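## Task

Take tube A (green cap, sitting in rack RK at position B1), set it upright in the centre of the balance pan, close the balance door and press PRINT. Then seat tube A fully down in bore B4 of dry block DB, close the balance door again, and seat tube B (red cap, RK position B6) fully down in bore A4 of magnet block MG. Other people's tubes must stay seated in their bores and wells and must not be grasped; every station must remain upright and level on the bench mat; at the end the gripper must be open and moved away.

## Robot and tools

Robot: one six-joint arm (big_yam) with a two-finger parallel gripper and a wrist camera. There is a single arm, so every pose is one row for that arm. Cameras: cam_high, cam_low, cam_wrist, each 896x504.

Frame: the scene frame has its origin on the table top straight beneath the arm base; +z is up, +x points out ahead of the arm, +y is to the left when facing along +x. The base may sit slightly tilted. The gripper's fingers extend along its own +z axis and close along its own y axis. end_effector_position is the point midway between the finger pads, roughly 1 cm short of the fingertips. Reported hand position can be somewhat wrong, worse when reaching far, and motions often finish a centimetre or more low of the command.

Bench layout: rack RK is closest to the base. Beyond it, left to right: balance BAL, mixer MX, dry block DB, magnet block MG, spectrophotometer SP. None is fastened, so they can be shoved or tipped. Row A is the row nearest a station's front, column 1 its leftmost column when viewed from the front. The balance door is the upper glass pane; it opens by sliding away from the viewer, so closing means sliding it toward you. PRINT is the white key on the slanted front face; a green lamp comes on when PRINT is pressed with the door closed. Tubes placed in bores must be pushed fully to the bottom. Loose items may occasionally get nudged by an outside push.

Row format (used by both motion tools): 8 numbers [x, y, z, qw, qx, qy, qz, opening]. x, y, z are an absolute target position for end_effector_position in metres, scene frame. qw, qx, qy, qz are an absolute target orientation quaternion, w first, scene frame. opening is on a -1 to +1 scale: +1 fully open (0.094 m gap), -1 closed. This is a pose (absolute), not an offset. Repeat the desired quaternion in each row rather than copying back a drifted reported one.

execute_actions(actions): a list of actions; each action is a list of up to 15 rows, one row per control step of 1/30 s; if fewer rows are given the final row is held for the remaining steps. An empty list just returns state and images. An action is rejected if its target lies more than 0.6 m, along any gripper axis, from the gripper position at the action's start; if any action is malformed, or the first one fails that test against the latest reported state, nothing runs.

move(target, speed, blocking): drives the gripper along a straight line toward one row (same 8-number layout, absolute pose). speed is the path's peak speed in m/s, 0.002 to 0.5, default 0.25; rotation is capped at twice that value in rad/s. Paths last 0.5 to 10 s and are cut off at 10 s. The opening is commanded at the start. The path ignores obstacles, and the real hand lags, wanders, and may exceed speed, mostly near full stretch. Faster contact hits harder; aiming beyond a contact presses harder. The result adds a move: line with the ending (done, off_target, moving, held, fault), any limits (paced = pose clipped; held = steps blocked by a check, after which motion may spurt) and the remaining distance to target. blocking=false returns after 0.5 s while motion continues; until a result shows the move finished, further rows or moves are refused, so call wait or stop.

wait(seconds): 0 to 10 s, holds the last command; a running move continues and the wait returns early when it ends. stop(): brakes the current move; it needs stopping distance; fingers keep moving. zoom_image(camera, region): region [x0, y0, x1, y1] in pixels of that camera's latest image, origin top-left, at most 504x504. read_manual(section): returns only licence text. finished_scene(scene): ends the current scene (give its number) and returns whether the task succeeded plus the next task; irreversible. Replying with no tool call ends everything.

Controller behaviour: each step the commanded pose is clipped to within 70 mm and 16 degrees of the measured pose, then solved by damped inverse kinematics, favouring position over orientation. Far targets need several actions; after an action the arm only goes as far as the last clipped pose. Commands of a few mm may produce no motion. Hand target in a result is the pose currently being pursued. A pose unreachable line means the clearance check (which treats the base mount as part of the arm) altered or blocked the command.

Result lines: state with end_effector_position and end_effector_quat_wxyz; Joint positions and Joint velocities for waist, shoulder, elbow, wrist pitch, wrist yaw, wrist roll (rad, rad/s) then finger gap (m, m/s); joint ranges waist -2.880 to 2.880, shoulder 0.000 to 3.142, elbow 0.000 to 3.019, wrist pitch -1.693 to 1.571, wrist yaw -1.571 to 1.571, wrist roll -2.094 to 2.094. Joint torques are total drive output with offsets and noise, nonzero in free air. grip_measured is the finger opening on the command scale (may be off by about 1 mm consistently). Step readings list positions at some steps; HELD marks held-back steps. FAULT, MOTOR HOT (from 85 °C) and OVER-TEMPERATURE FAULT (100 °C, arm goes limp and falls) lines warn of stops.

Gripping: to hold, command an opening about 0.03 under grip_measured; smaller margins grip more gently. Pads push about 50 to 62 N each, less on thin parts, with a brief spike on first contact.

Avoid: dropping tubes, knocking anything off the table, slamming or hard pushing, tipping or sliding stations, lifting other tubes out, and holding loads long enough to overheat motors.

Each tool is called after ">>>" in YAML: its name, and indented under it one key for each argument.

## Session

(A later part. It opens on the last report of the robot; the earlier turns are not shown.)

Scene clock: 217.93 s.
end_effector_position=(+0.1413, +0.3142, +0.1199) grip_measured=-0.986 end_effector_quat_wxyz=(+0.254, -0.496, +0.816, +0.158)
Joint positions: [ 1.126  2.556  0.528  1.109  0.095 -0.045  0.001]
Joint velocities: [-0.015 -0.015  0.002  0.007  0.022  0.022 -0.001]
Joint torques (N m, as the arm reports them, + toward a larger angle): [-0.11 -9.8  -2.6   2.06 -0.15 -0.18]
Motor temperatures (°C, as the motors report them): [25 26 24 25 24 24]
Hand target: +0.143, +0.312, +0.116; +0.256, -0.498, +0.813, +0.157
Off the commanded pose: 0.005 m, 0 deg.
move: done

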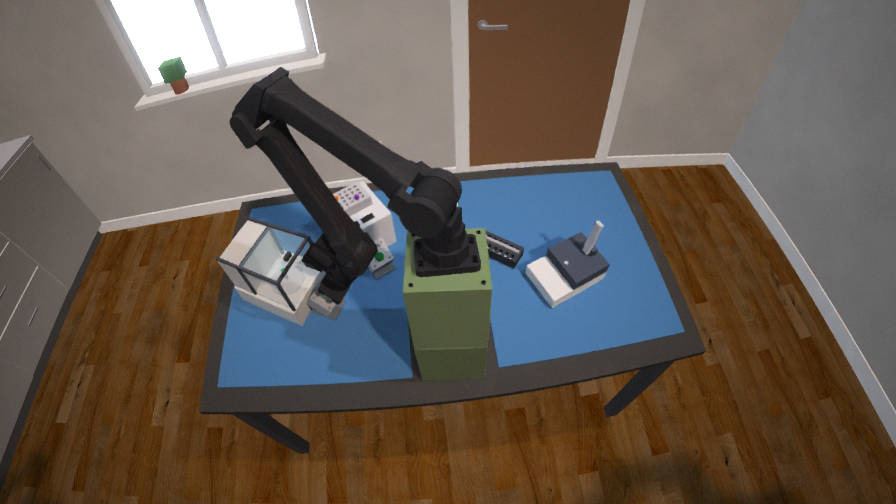

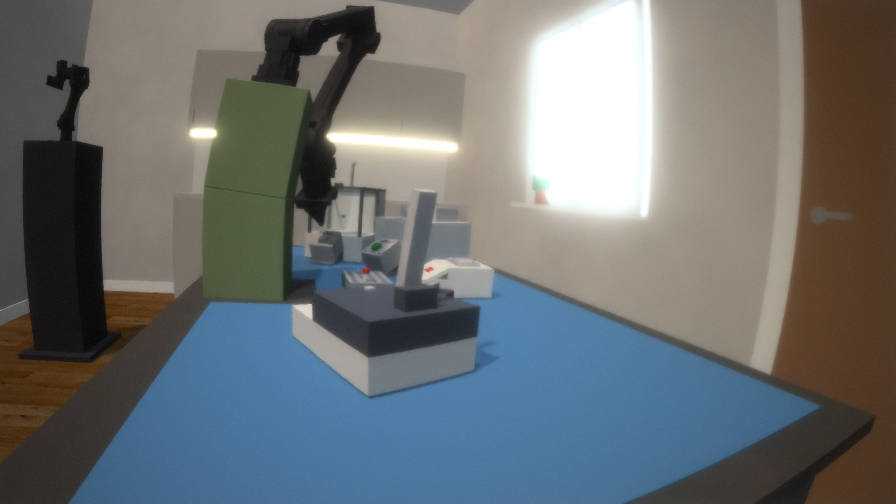

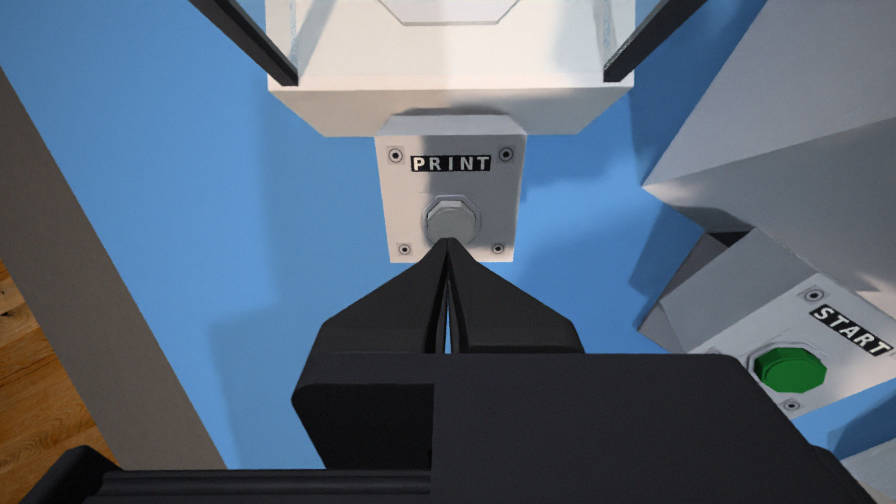

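>>> move:
  target: [0.149,0.324,0.075,0.256,-0.498,0.813,0.157,-1]
  speed: 0.04

Scene clock: 227.13 s.
end_effector_position=(+0.1491, +0.3305, +0.0892) grip_measured=-0.987 end_effector_quat_wxyz=(+0.261, -0.495, +0.813, +0.163)
Joint positions: [ 1.113  2.641  0.625  1.117  0.083 -0.059  0.001]
Joint velocities: [ 0.005  0.005  0.012  0.012 -0.051  0.022  0.001]
Joint torques (N m, as the arm reports them, + toward a larger angle): [-0.27 -8.71 -1.39  1.69 -0.16 -0.18]
Motor temperatures (°C, as the motors report them): [25 26 24 25 24 24]
Hand target: +0.149, +0.324, +0.076; +0.256, -0.498, +0.813, +0.157
Off the commanded pose: 0.016 m, 1 deg.
move: off_target

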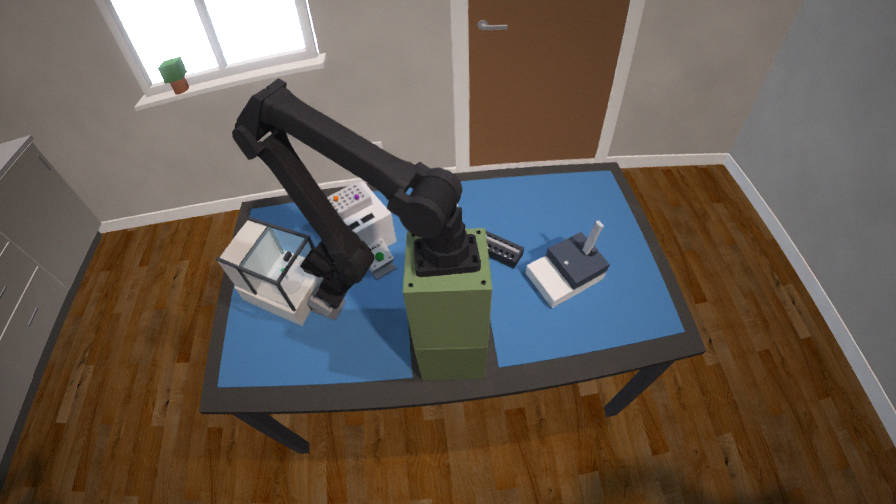

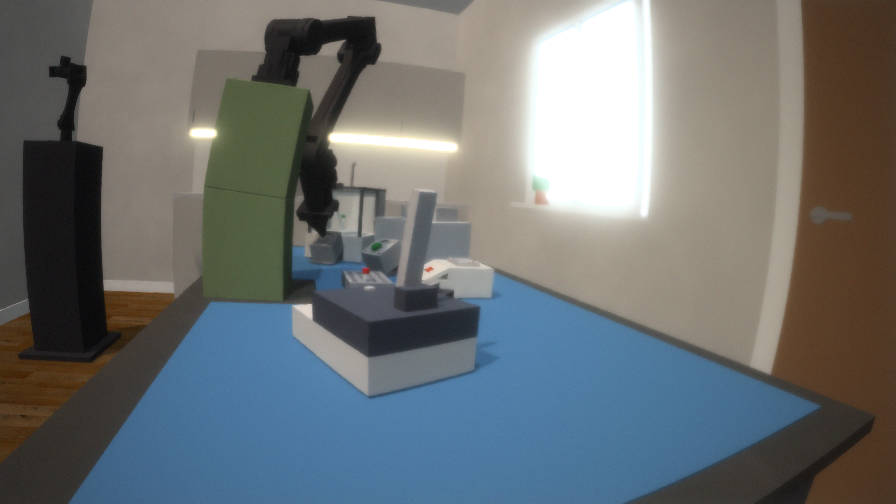

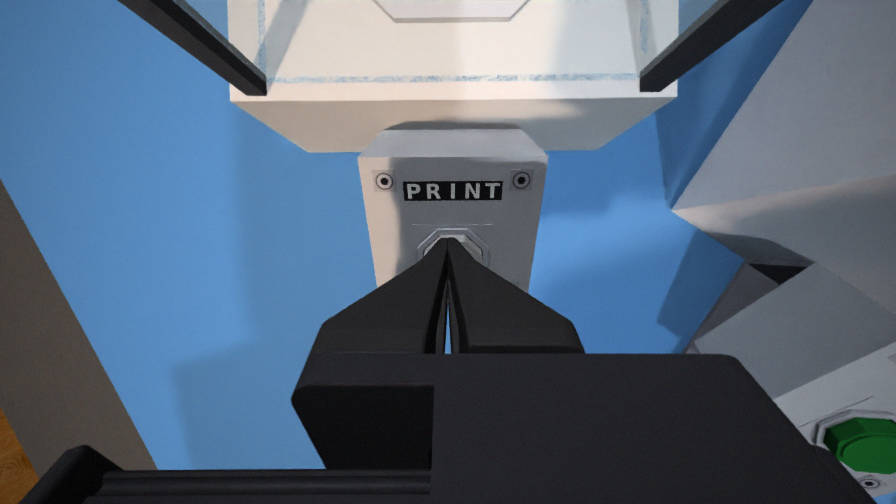

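On the far edge, no lamp yet. Press a bit more, biased back.

>>> move:
  target: [0.146,0.317,0.064,0.256,-0.498,0.813,0.157,-1]
  speed: 0.03

>>> zoom_image:
  camera: "cam_high"
  region: [200,200,360,330]

Scene clock: 232.27 s.
end_effector_position=(+0.1497, +0.3314, +0.0860) grip_measured=-0.987 end_effector_quat_wxyz=(+0.273, -0.492, +0.809, +0.171)
Joint positions: [ 1.109  2.673  0.633  1.17   0.077 -0.063  0.001]
Joint velocities: [-0.005  0.005 -0.007  0.002  0.051 -0.051 -0.001]
Joint torques (N m, as the arm reports them, + toward a larger angle): [-0.52 -7.63 -1.38  0.98 -0.12 -0.19]
Motor temperatures (°C, as the motors report them): [25 26 24 25 24 24]
Hand target: +0.146, +0.317, +0.065; +0.256, -0.498, +0.813, +0.157
Off the commanded pose: 0.027 m, 3 deg.
move: off_target

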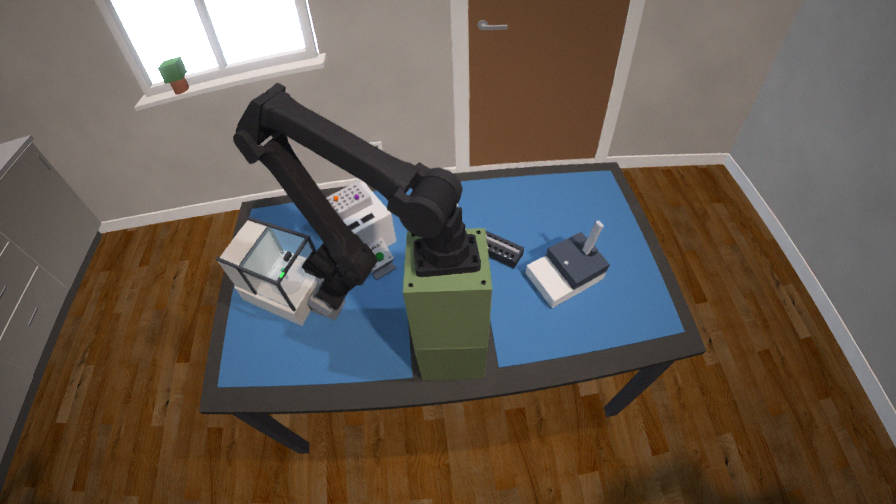

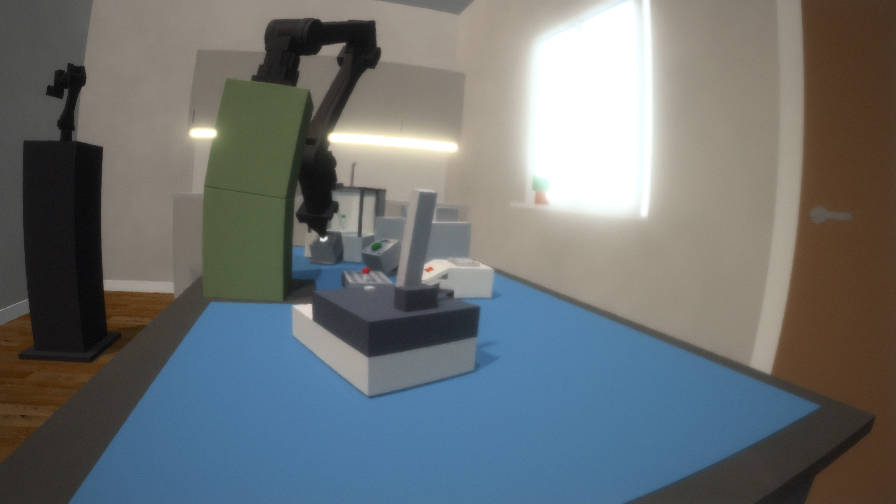

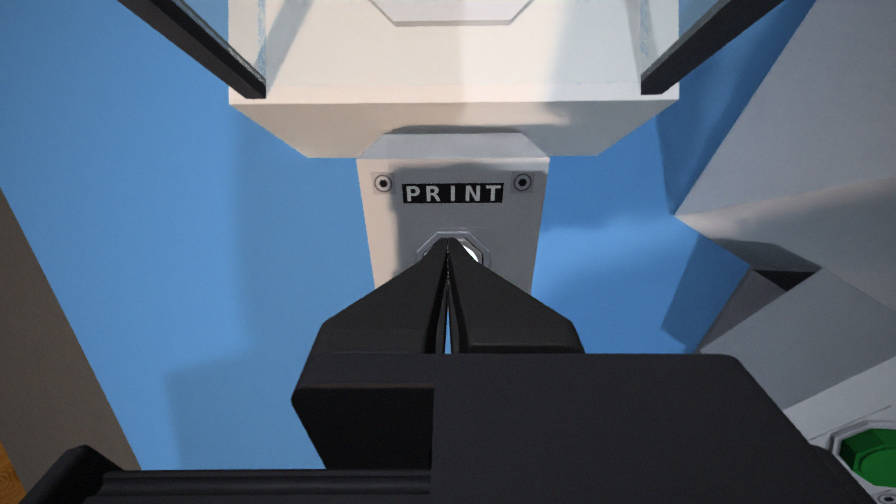

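Region (200, 200, 360, 330) of cam_high's 896x504 image, scaled by 3.150, with more detail than that image has; it fills the top 410 rows of this view, and the rest is white.

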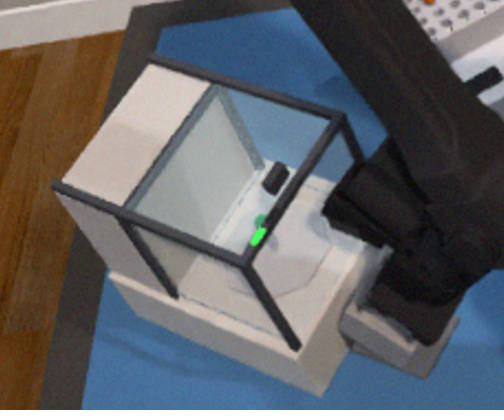

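Green. Reopen the door.

>>> move:
  target: [0.135,0.30,0.27,0.256,-0.498,0.813,0.157,-0.05]
  speed: 0.25

>>> move:
  target: [0.196,0.414,0.25,0,-0.525,0.851,0,-0.05]
  speed: 0.25

>>> move:
  target: [0.198,0.414,0.218,0,-0.525,0.851,0,-0.05]
  speed: 0.04

Scene clock: 238.93 s.
end_effector_position=(+0.1379, +0.3020, +0.2738) grip_measured=-0.052 end_effector_quat_wxyz=(+0.263, -0.499, +0.810, +0.160)
Joint positions: [ 1.189  1.873  0.263  0.705  0.134 -0.011  0.045]
Joint velocities: [-0.015 -0.015 -0.022 -0.002  0.022 -0.051 -0.001]
Joint torques (N m, as the arm reports them, + toward a larger angle): [ 0.88 -8.11  0.8   0.95  0.11  0.08]
Motor temperatures (°C, as the motors report them): [25 26 24 25 24 24]
Hand target: +0.134, +0.299, +0.271; +0.256, -0.498, +0.813, +0.158
Off the commanded pose: 0.005 m, 1 deg.
move: done

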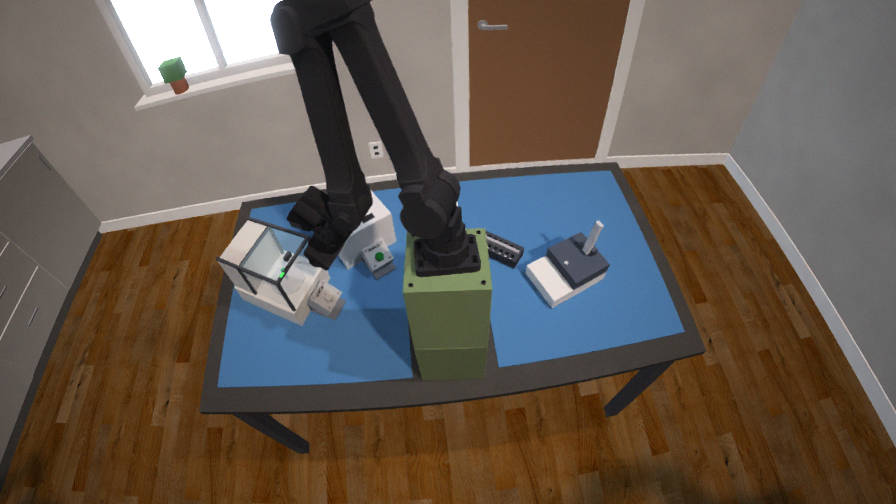

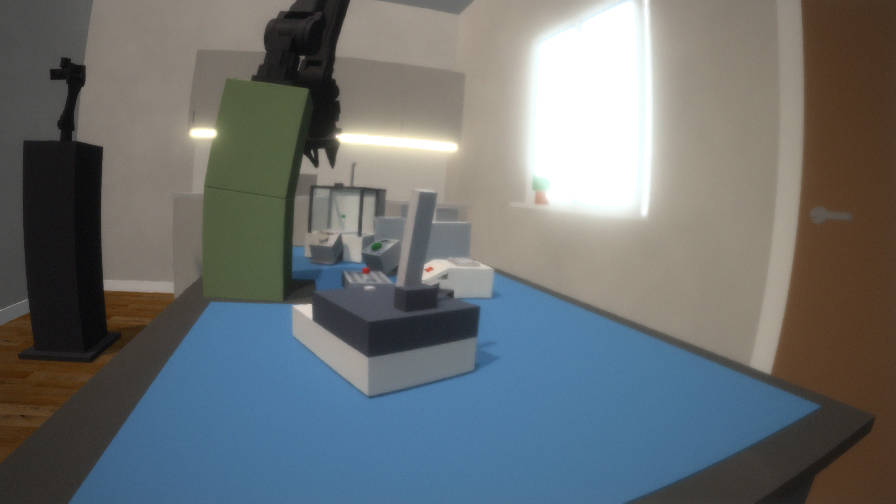

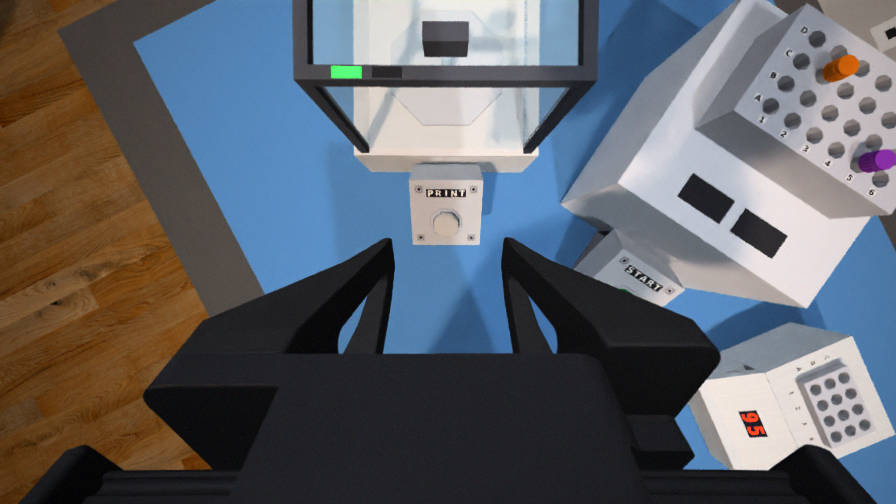

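Scene clock: 240.70 s.
end_effector_position=(+0.1930, +0.4134, +0.2603) grip_measured=-0.052 end_effector_quat_wxyz=(+0.009, -0.534, +0.845, +0.006)
Joint positions: [ 1.16   1.977  0.996 -0.531  0.111  0.016  0.045]
Joint velocities: [ 0.005 -0.005  0.007  0.007  0.007  0.007  0.001]
Joint torques (N m, as the arm reports them, + toward a larger angle): [  0.15 -12.05   7.48  -0.21  -0.16   0.1 ]
Motor temperatures (°C, as the motors report them): [25 26 24 25 24 24]
Hand target: +0.197, +0.413, +0.251; -0.001, -0.525, +0.851, +0.001
Off the commanded pose: 0.011 m, 2 deg.
move: off_target

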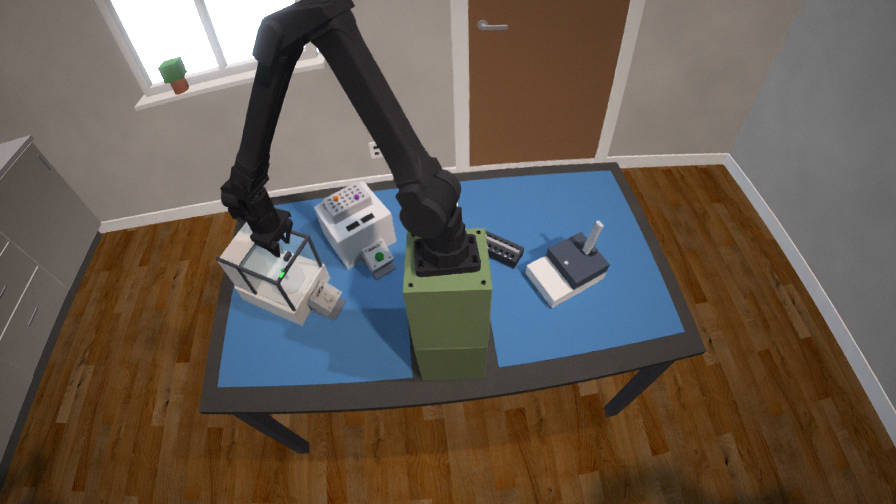

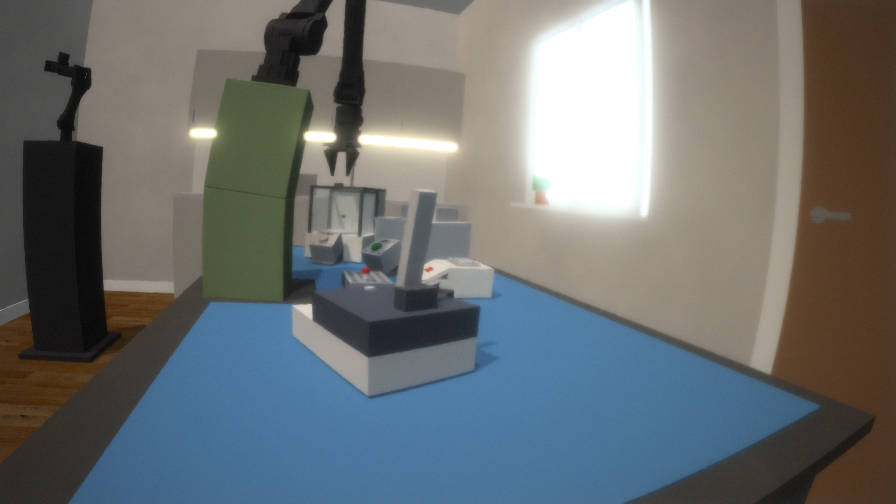

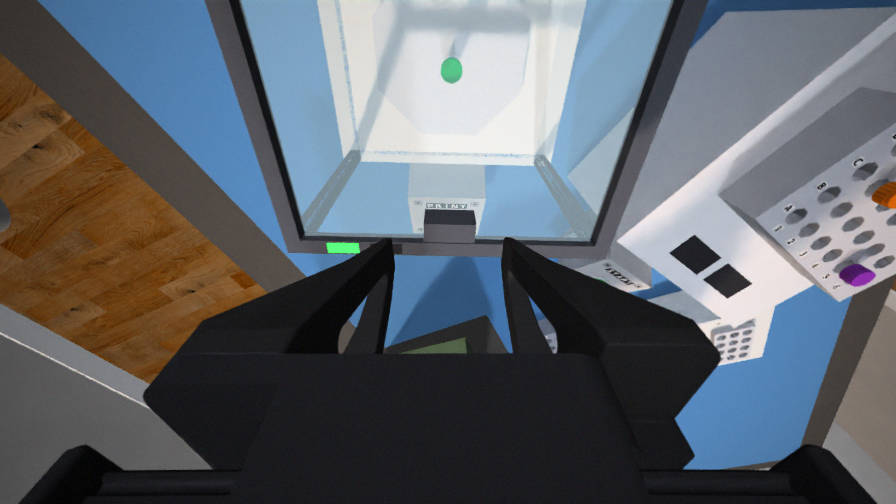

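Scene clock: 242.07 s.
end_effector_position=(+0.1908, +0.4071, +0.2276) grip_measured=-0.052 end_effector_quat_wxyz=(-0.002, -0.532, +0.847, -0.002)
Joint positions: [ 1.151  2.056  1.002 -0.483  0.111  0.016  0.045]
Joint velocities: [-0.005 -0.034  0.007 -0.012  0.007  0.007  0.001]
Joint torques (N m, as the arm reports them, + toward a larger angle): [  0.31 -12.09   7.3    0.61  -0.05  -0.01]
Motor temperatures (°C, as the motors report them): [25 26 24 25 24 24]
Hand target: +0.198, +0.414, +0.218; +0.000, -0.525, +0.851, -0.000
Off the commanded pose: 0.014 m, 1 deg.
move: off_target

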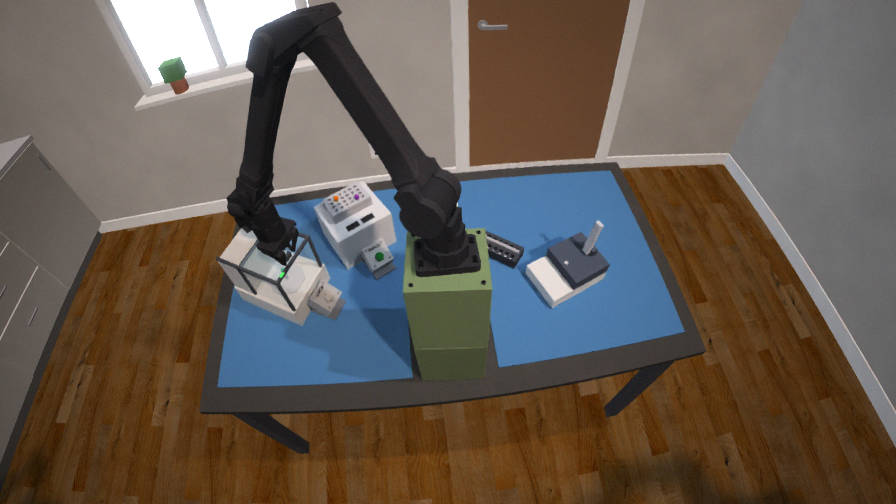

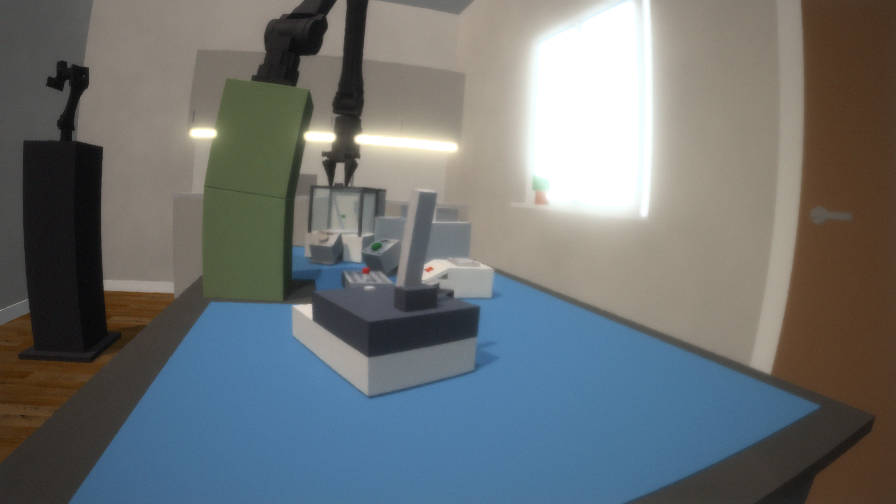

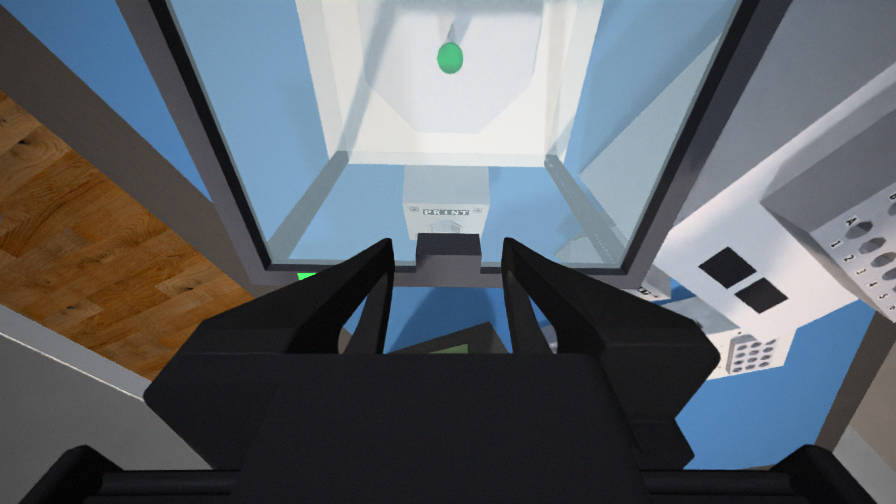

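>>> move:
  target: [0.198,0.414,0.218,0,-0.525,0.851,0,-0.535]
  speed: 0.04

>>> move:
  target: [0.257,0.535,0.22,0,-0.525,0.851,0,-0.535]
  speed: 0.06

>>> move:
  target: [0.247,0.516,0.226,0,-0.525,0.851,0,-0.1]
  speed: 0.05

>>> move:
  target: [0.22,0.46,0.27,0.111,-0.518,0.845,0.068,-0.1]
  speed: 0.15

>>> move:
  target: [0.223,0.46,0.15,0.111,-0.518,0.845,0.068,-0.42]
  speed: 0.1

Scene clock: 249.37 s.
end_effector_position=(+0.1910, +0.4074, +0.2277) grip_measured=-0.511 end_effector_quat_wxyz=(-0.002, -0.532, +0.847, -0.002)
Joint positions: [ 1.151  2.056  1.002 -0.483  0.111  0.016  0.023]
Joint velocities: [-0.005 -0.005 -0.002 -0.002 -0.007 -0.022 -0.001]
Joint torques (N m, as the arm reports them, + toward a larger angle): [  0.32 -12.53   7.21   0.61  -0.06  -0.01]
Motor temperatures (°C, as the motors report them): [25 26 25 25 24 24]
Hand target: +0.198, +0.414, +0.218; +0.000, -0.525, +0.851, +0.000
Off the commanded pose: 0.014 m, 1 deg.
move: off_target

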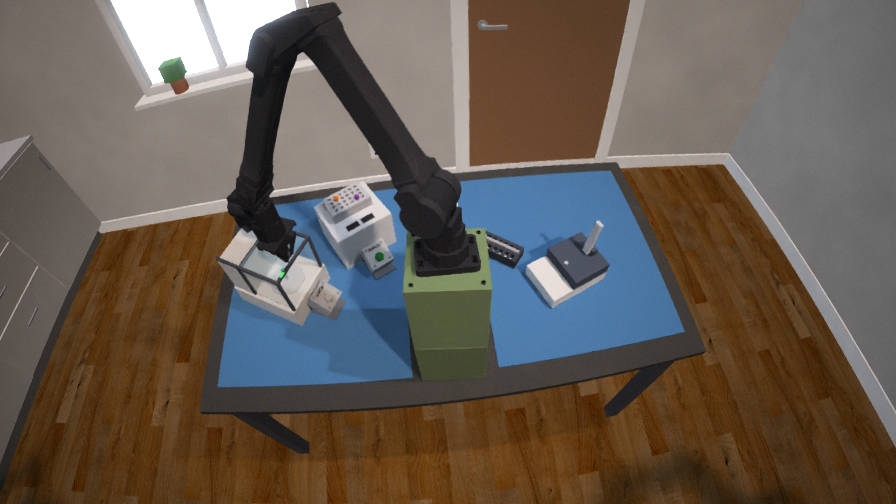

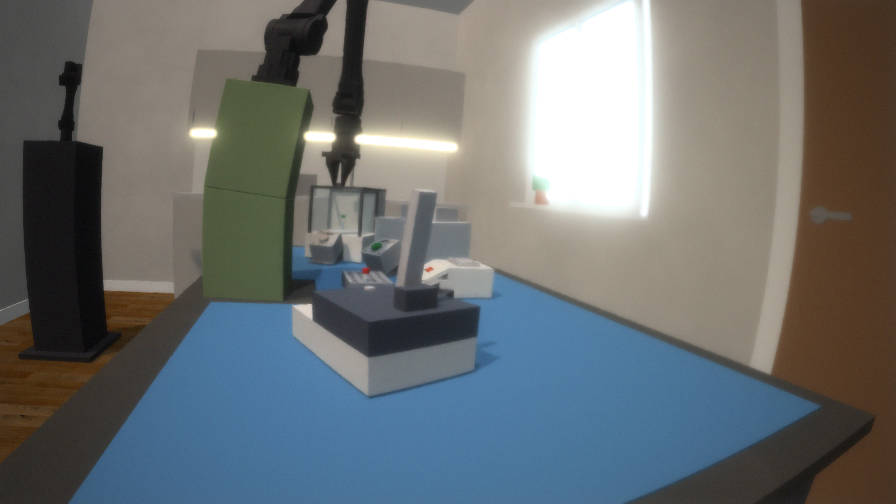

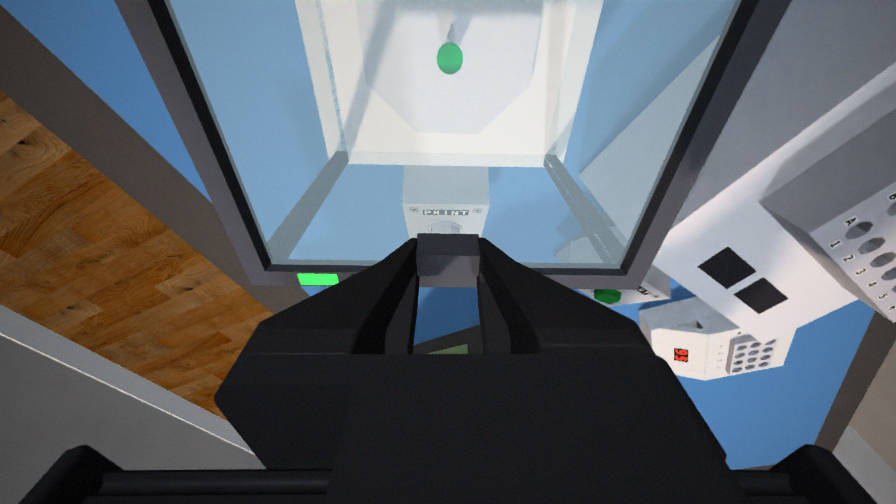

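Scene clock: 252.00 s.
end_effector_position=(+0.2467, +0.5154, +0.2310) grip_measured=-0.511 end_effector_quat_wxyz=(-0.010, -0.529, +0.848, -0.007)
Joint positions: [ 1.143  2.236  1.43  -0.748  0.111  0.016  0.023]
Joint velocities: [-0.005  0.015 -0.007  0.007  0.022 -0.066 -0.   ]
Joint torques (N m, as the arm reports them, + toward a larger angle): [  1.06 -15.69  11.94   0.52  -0.08  -0.03]
Motor temperatures (°C, as the motors report them): [25 26 25 25 24 24]
Hand target: +0.257, +0.533, +0.222; +0.000, -0.525, +0.851, +0.000
Off the commanded pose: 0.025 m, 1 deg.
move: off_target

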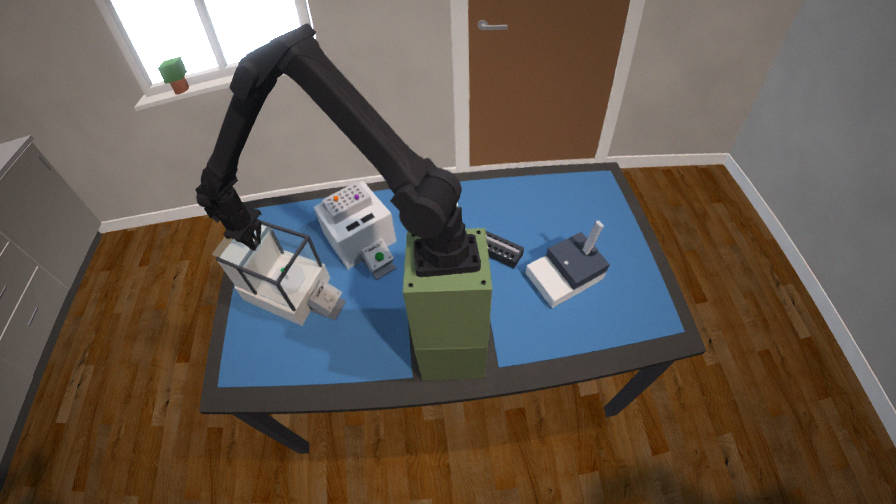

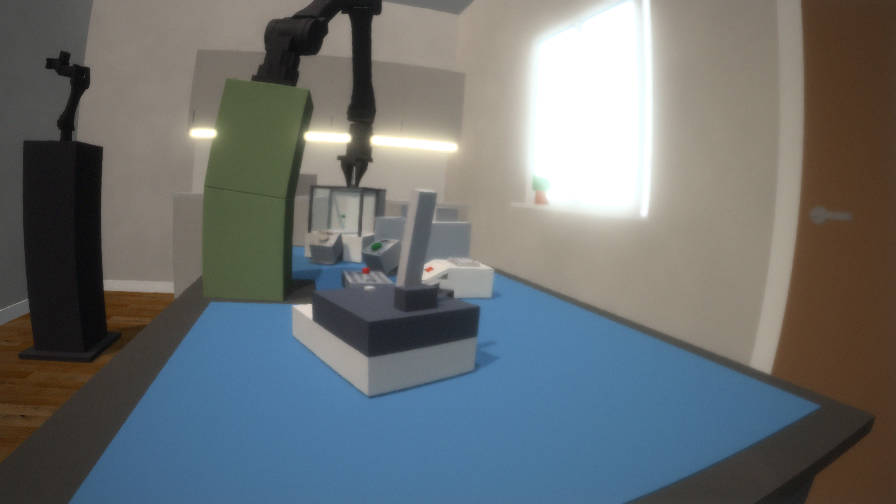

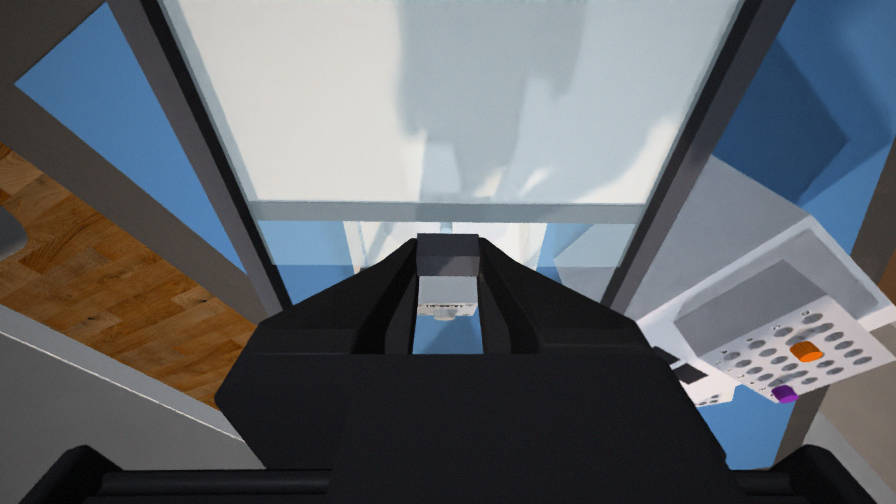

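Scene clock: 252.70 s.
end_effector_position=(+0.2481, +0.5188, +0.2292) grip_measured=-0.102 end_effector_quat_wxyz=(-0.000, -0.528, +0.849, -0.001)
Joint positions: [ 1.143  2.236  1.423 -0.719  0.111  0.016  0.042]
Joint velocities: [-0.015  0.015  0.002 -0.002 -0.037 -0.022 -0.001]
Joint torques (N m, as the arm reports them, + toward a larger angle): [  1.35 -18.33   5.83   0.73  -0.06   0.01]
Motor temperatures (°C, as the motors report them): [25 26 25 25 24 24]
Hand target: +0.247, +0.516, +0.226; -0.000, -0.525, +0.851, -0.000
Off the commanded pose: 0.004 m, 0 deg.
move: done

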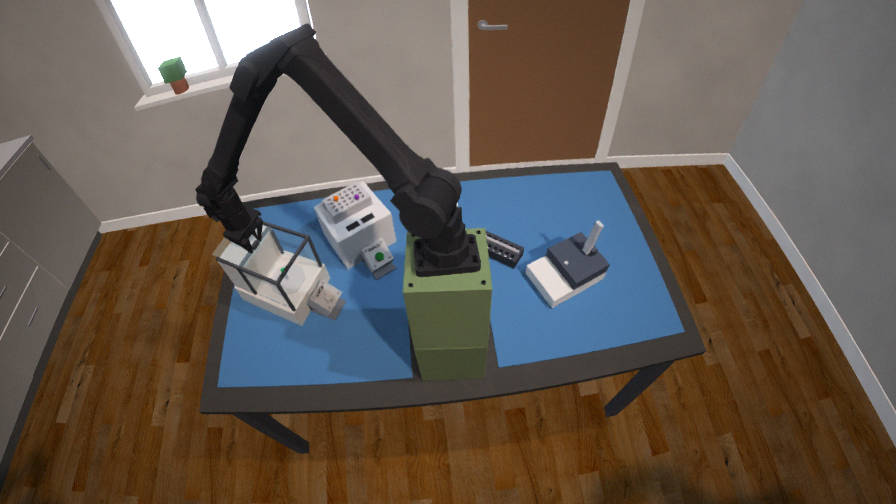

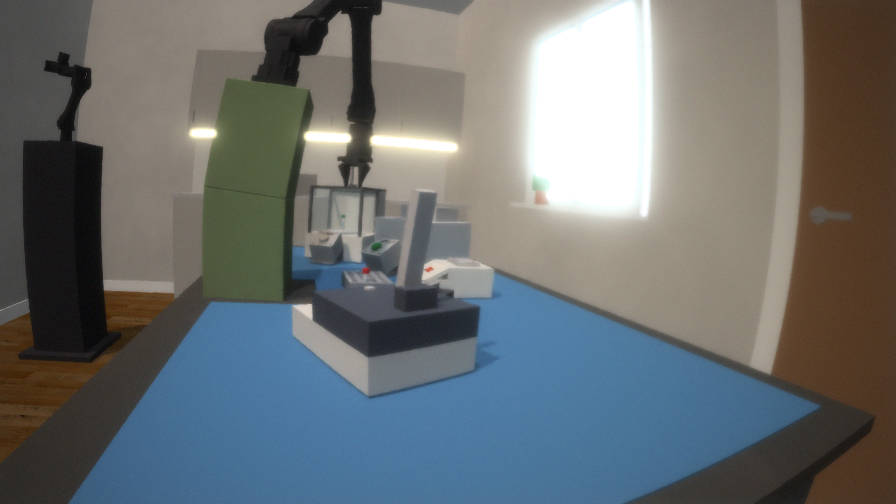

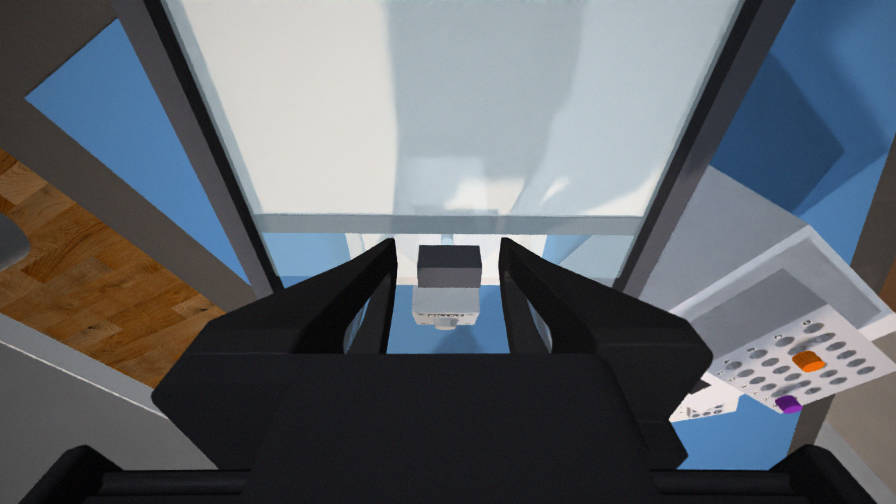

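Scene clock: 254.00 s.
end_effector_position=(+0.2210, +0.4552, +0.2628) grip_measured=-0.102 end_effector_quat_wxyz=(+0.101, -0.514, +0.850, +0.063)
Joint positions: [ 1.146  1.981  0.986 -0.297  0.114  0.016  0.042]
Joint velocities: [-0.005 -0.015  0.007  0.002 -0.007 -0.081 -0.001]
Joint torques (N m, as the arm reports them, + toward a larger angle): [  1.72 -16.13   5.3    1.14   0.11  -0.11]
Motor temperatures (°C, as the motors report them): [25 26 25 25 24 24]
Hand target: +0.220, +0.460, +0.270; +0.111, -0.519, +0.845, +0.067
Off the commanded pose: 0.009 m, 1 deg.
move: done

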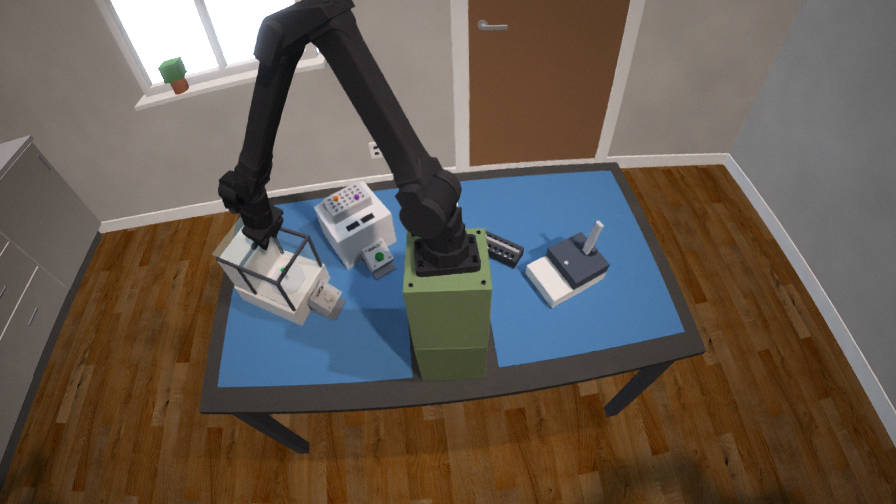

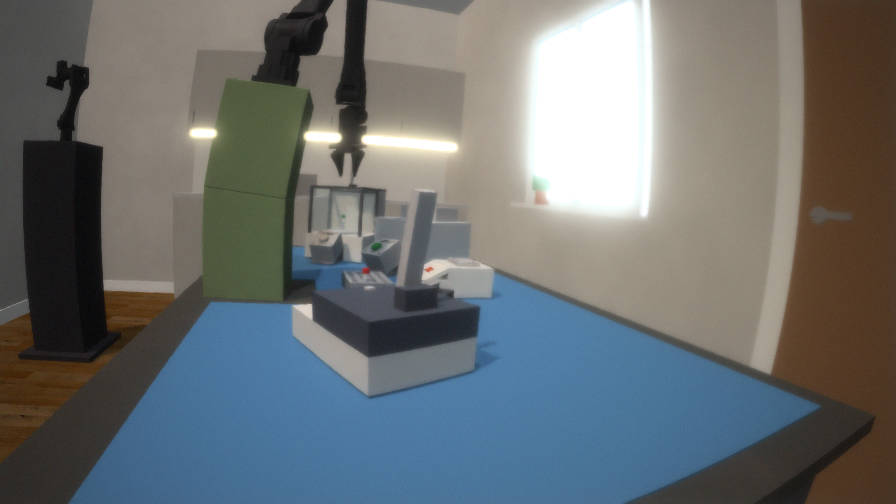

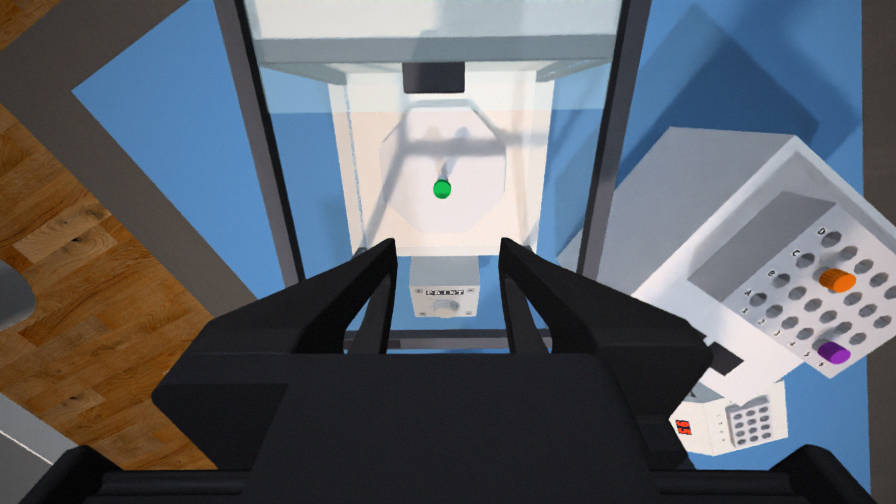

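Scene clock: 255.50 s.
end_effector_position=(+0.2169, +0.4563, +0.1595) grip_measured=-0.418 end_effector_quat_wxyz=(+0.108, -0.517, +0.847, +0.066)
Joint positions: [ 1.131  2.242  1.024 -0.055  0.111 -0.009  0.027]
Joint velocities: [-0.015  0.005  0.007 -0.007  0.081 -0.037 -0.001]
Joint torques (N m, as the arm reports them, + toward a larger angle): [  0.27 -13.5    5.98   1.23  -0.15  -0.2 ]
Motor temperatures (°C, as the motors report them): [25 26 25 25 24 24]
Hand target: +0.223, +0.460, +0.150; +0.111, -0.518, +0.845, +0.068
Off the commanded pose: 0.012 m, 0 deg.
move: off_target

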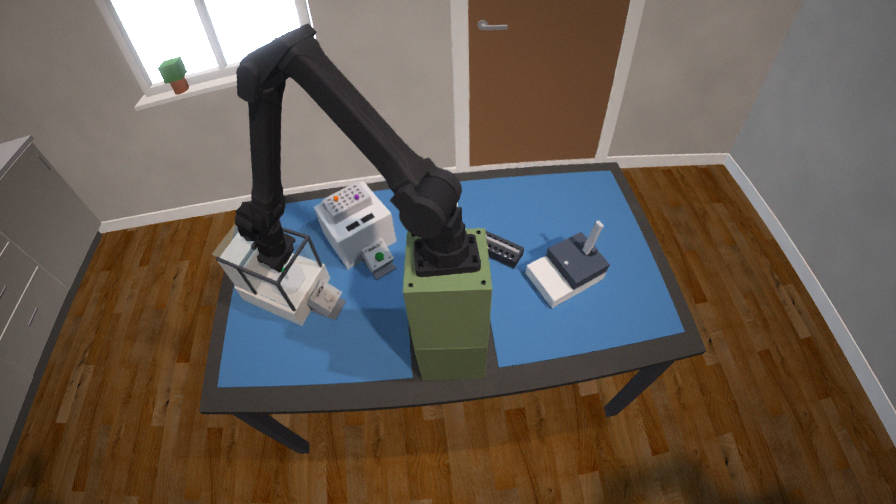

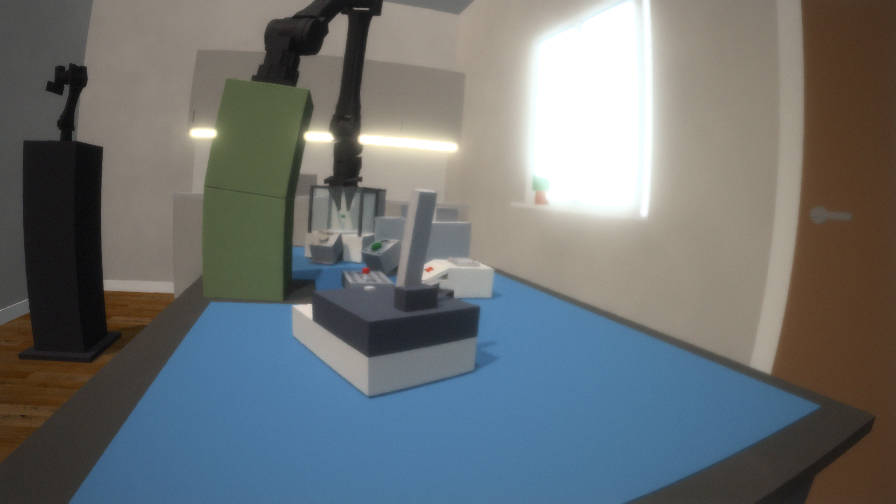

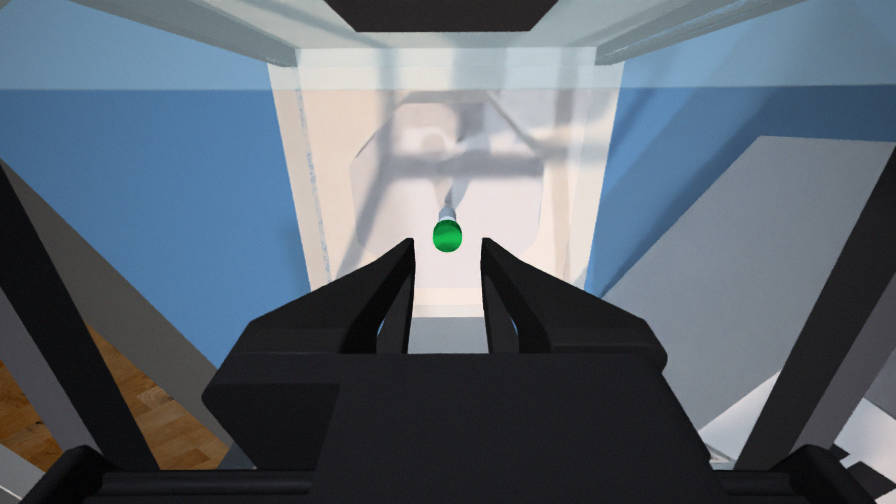

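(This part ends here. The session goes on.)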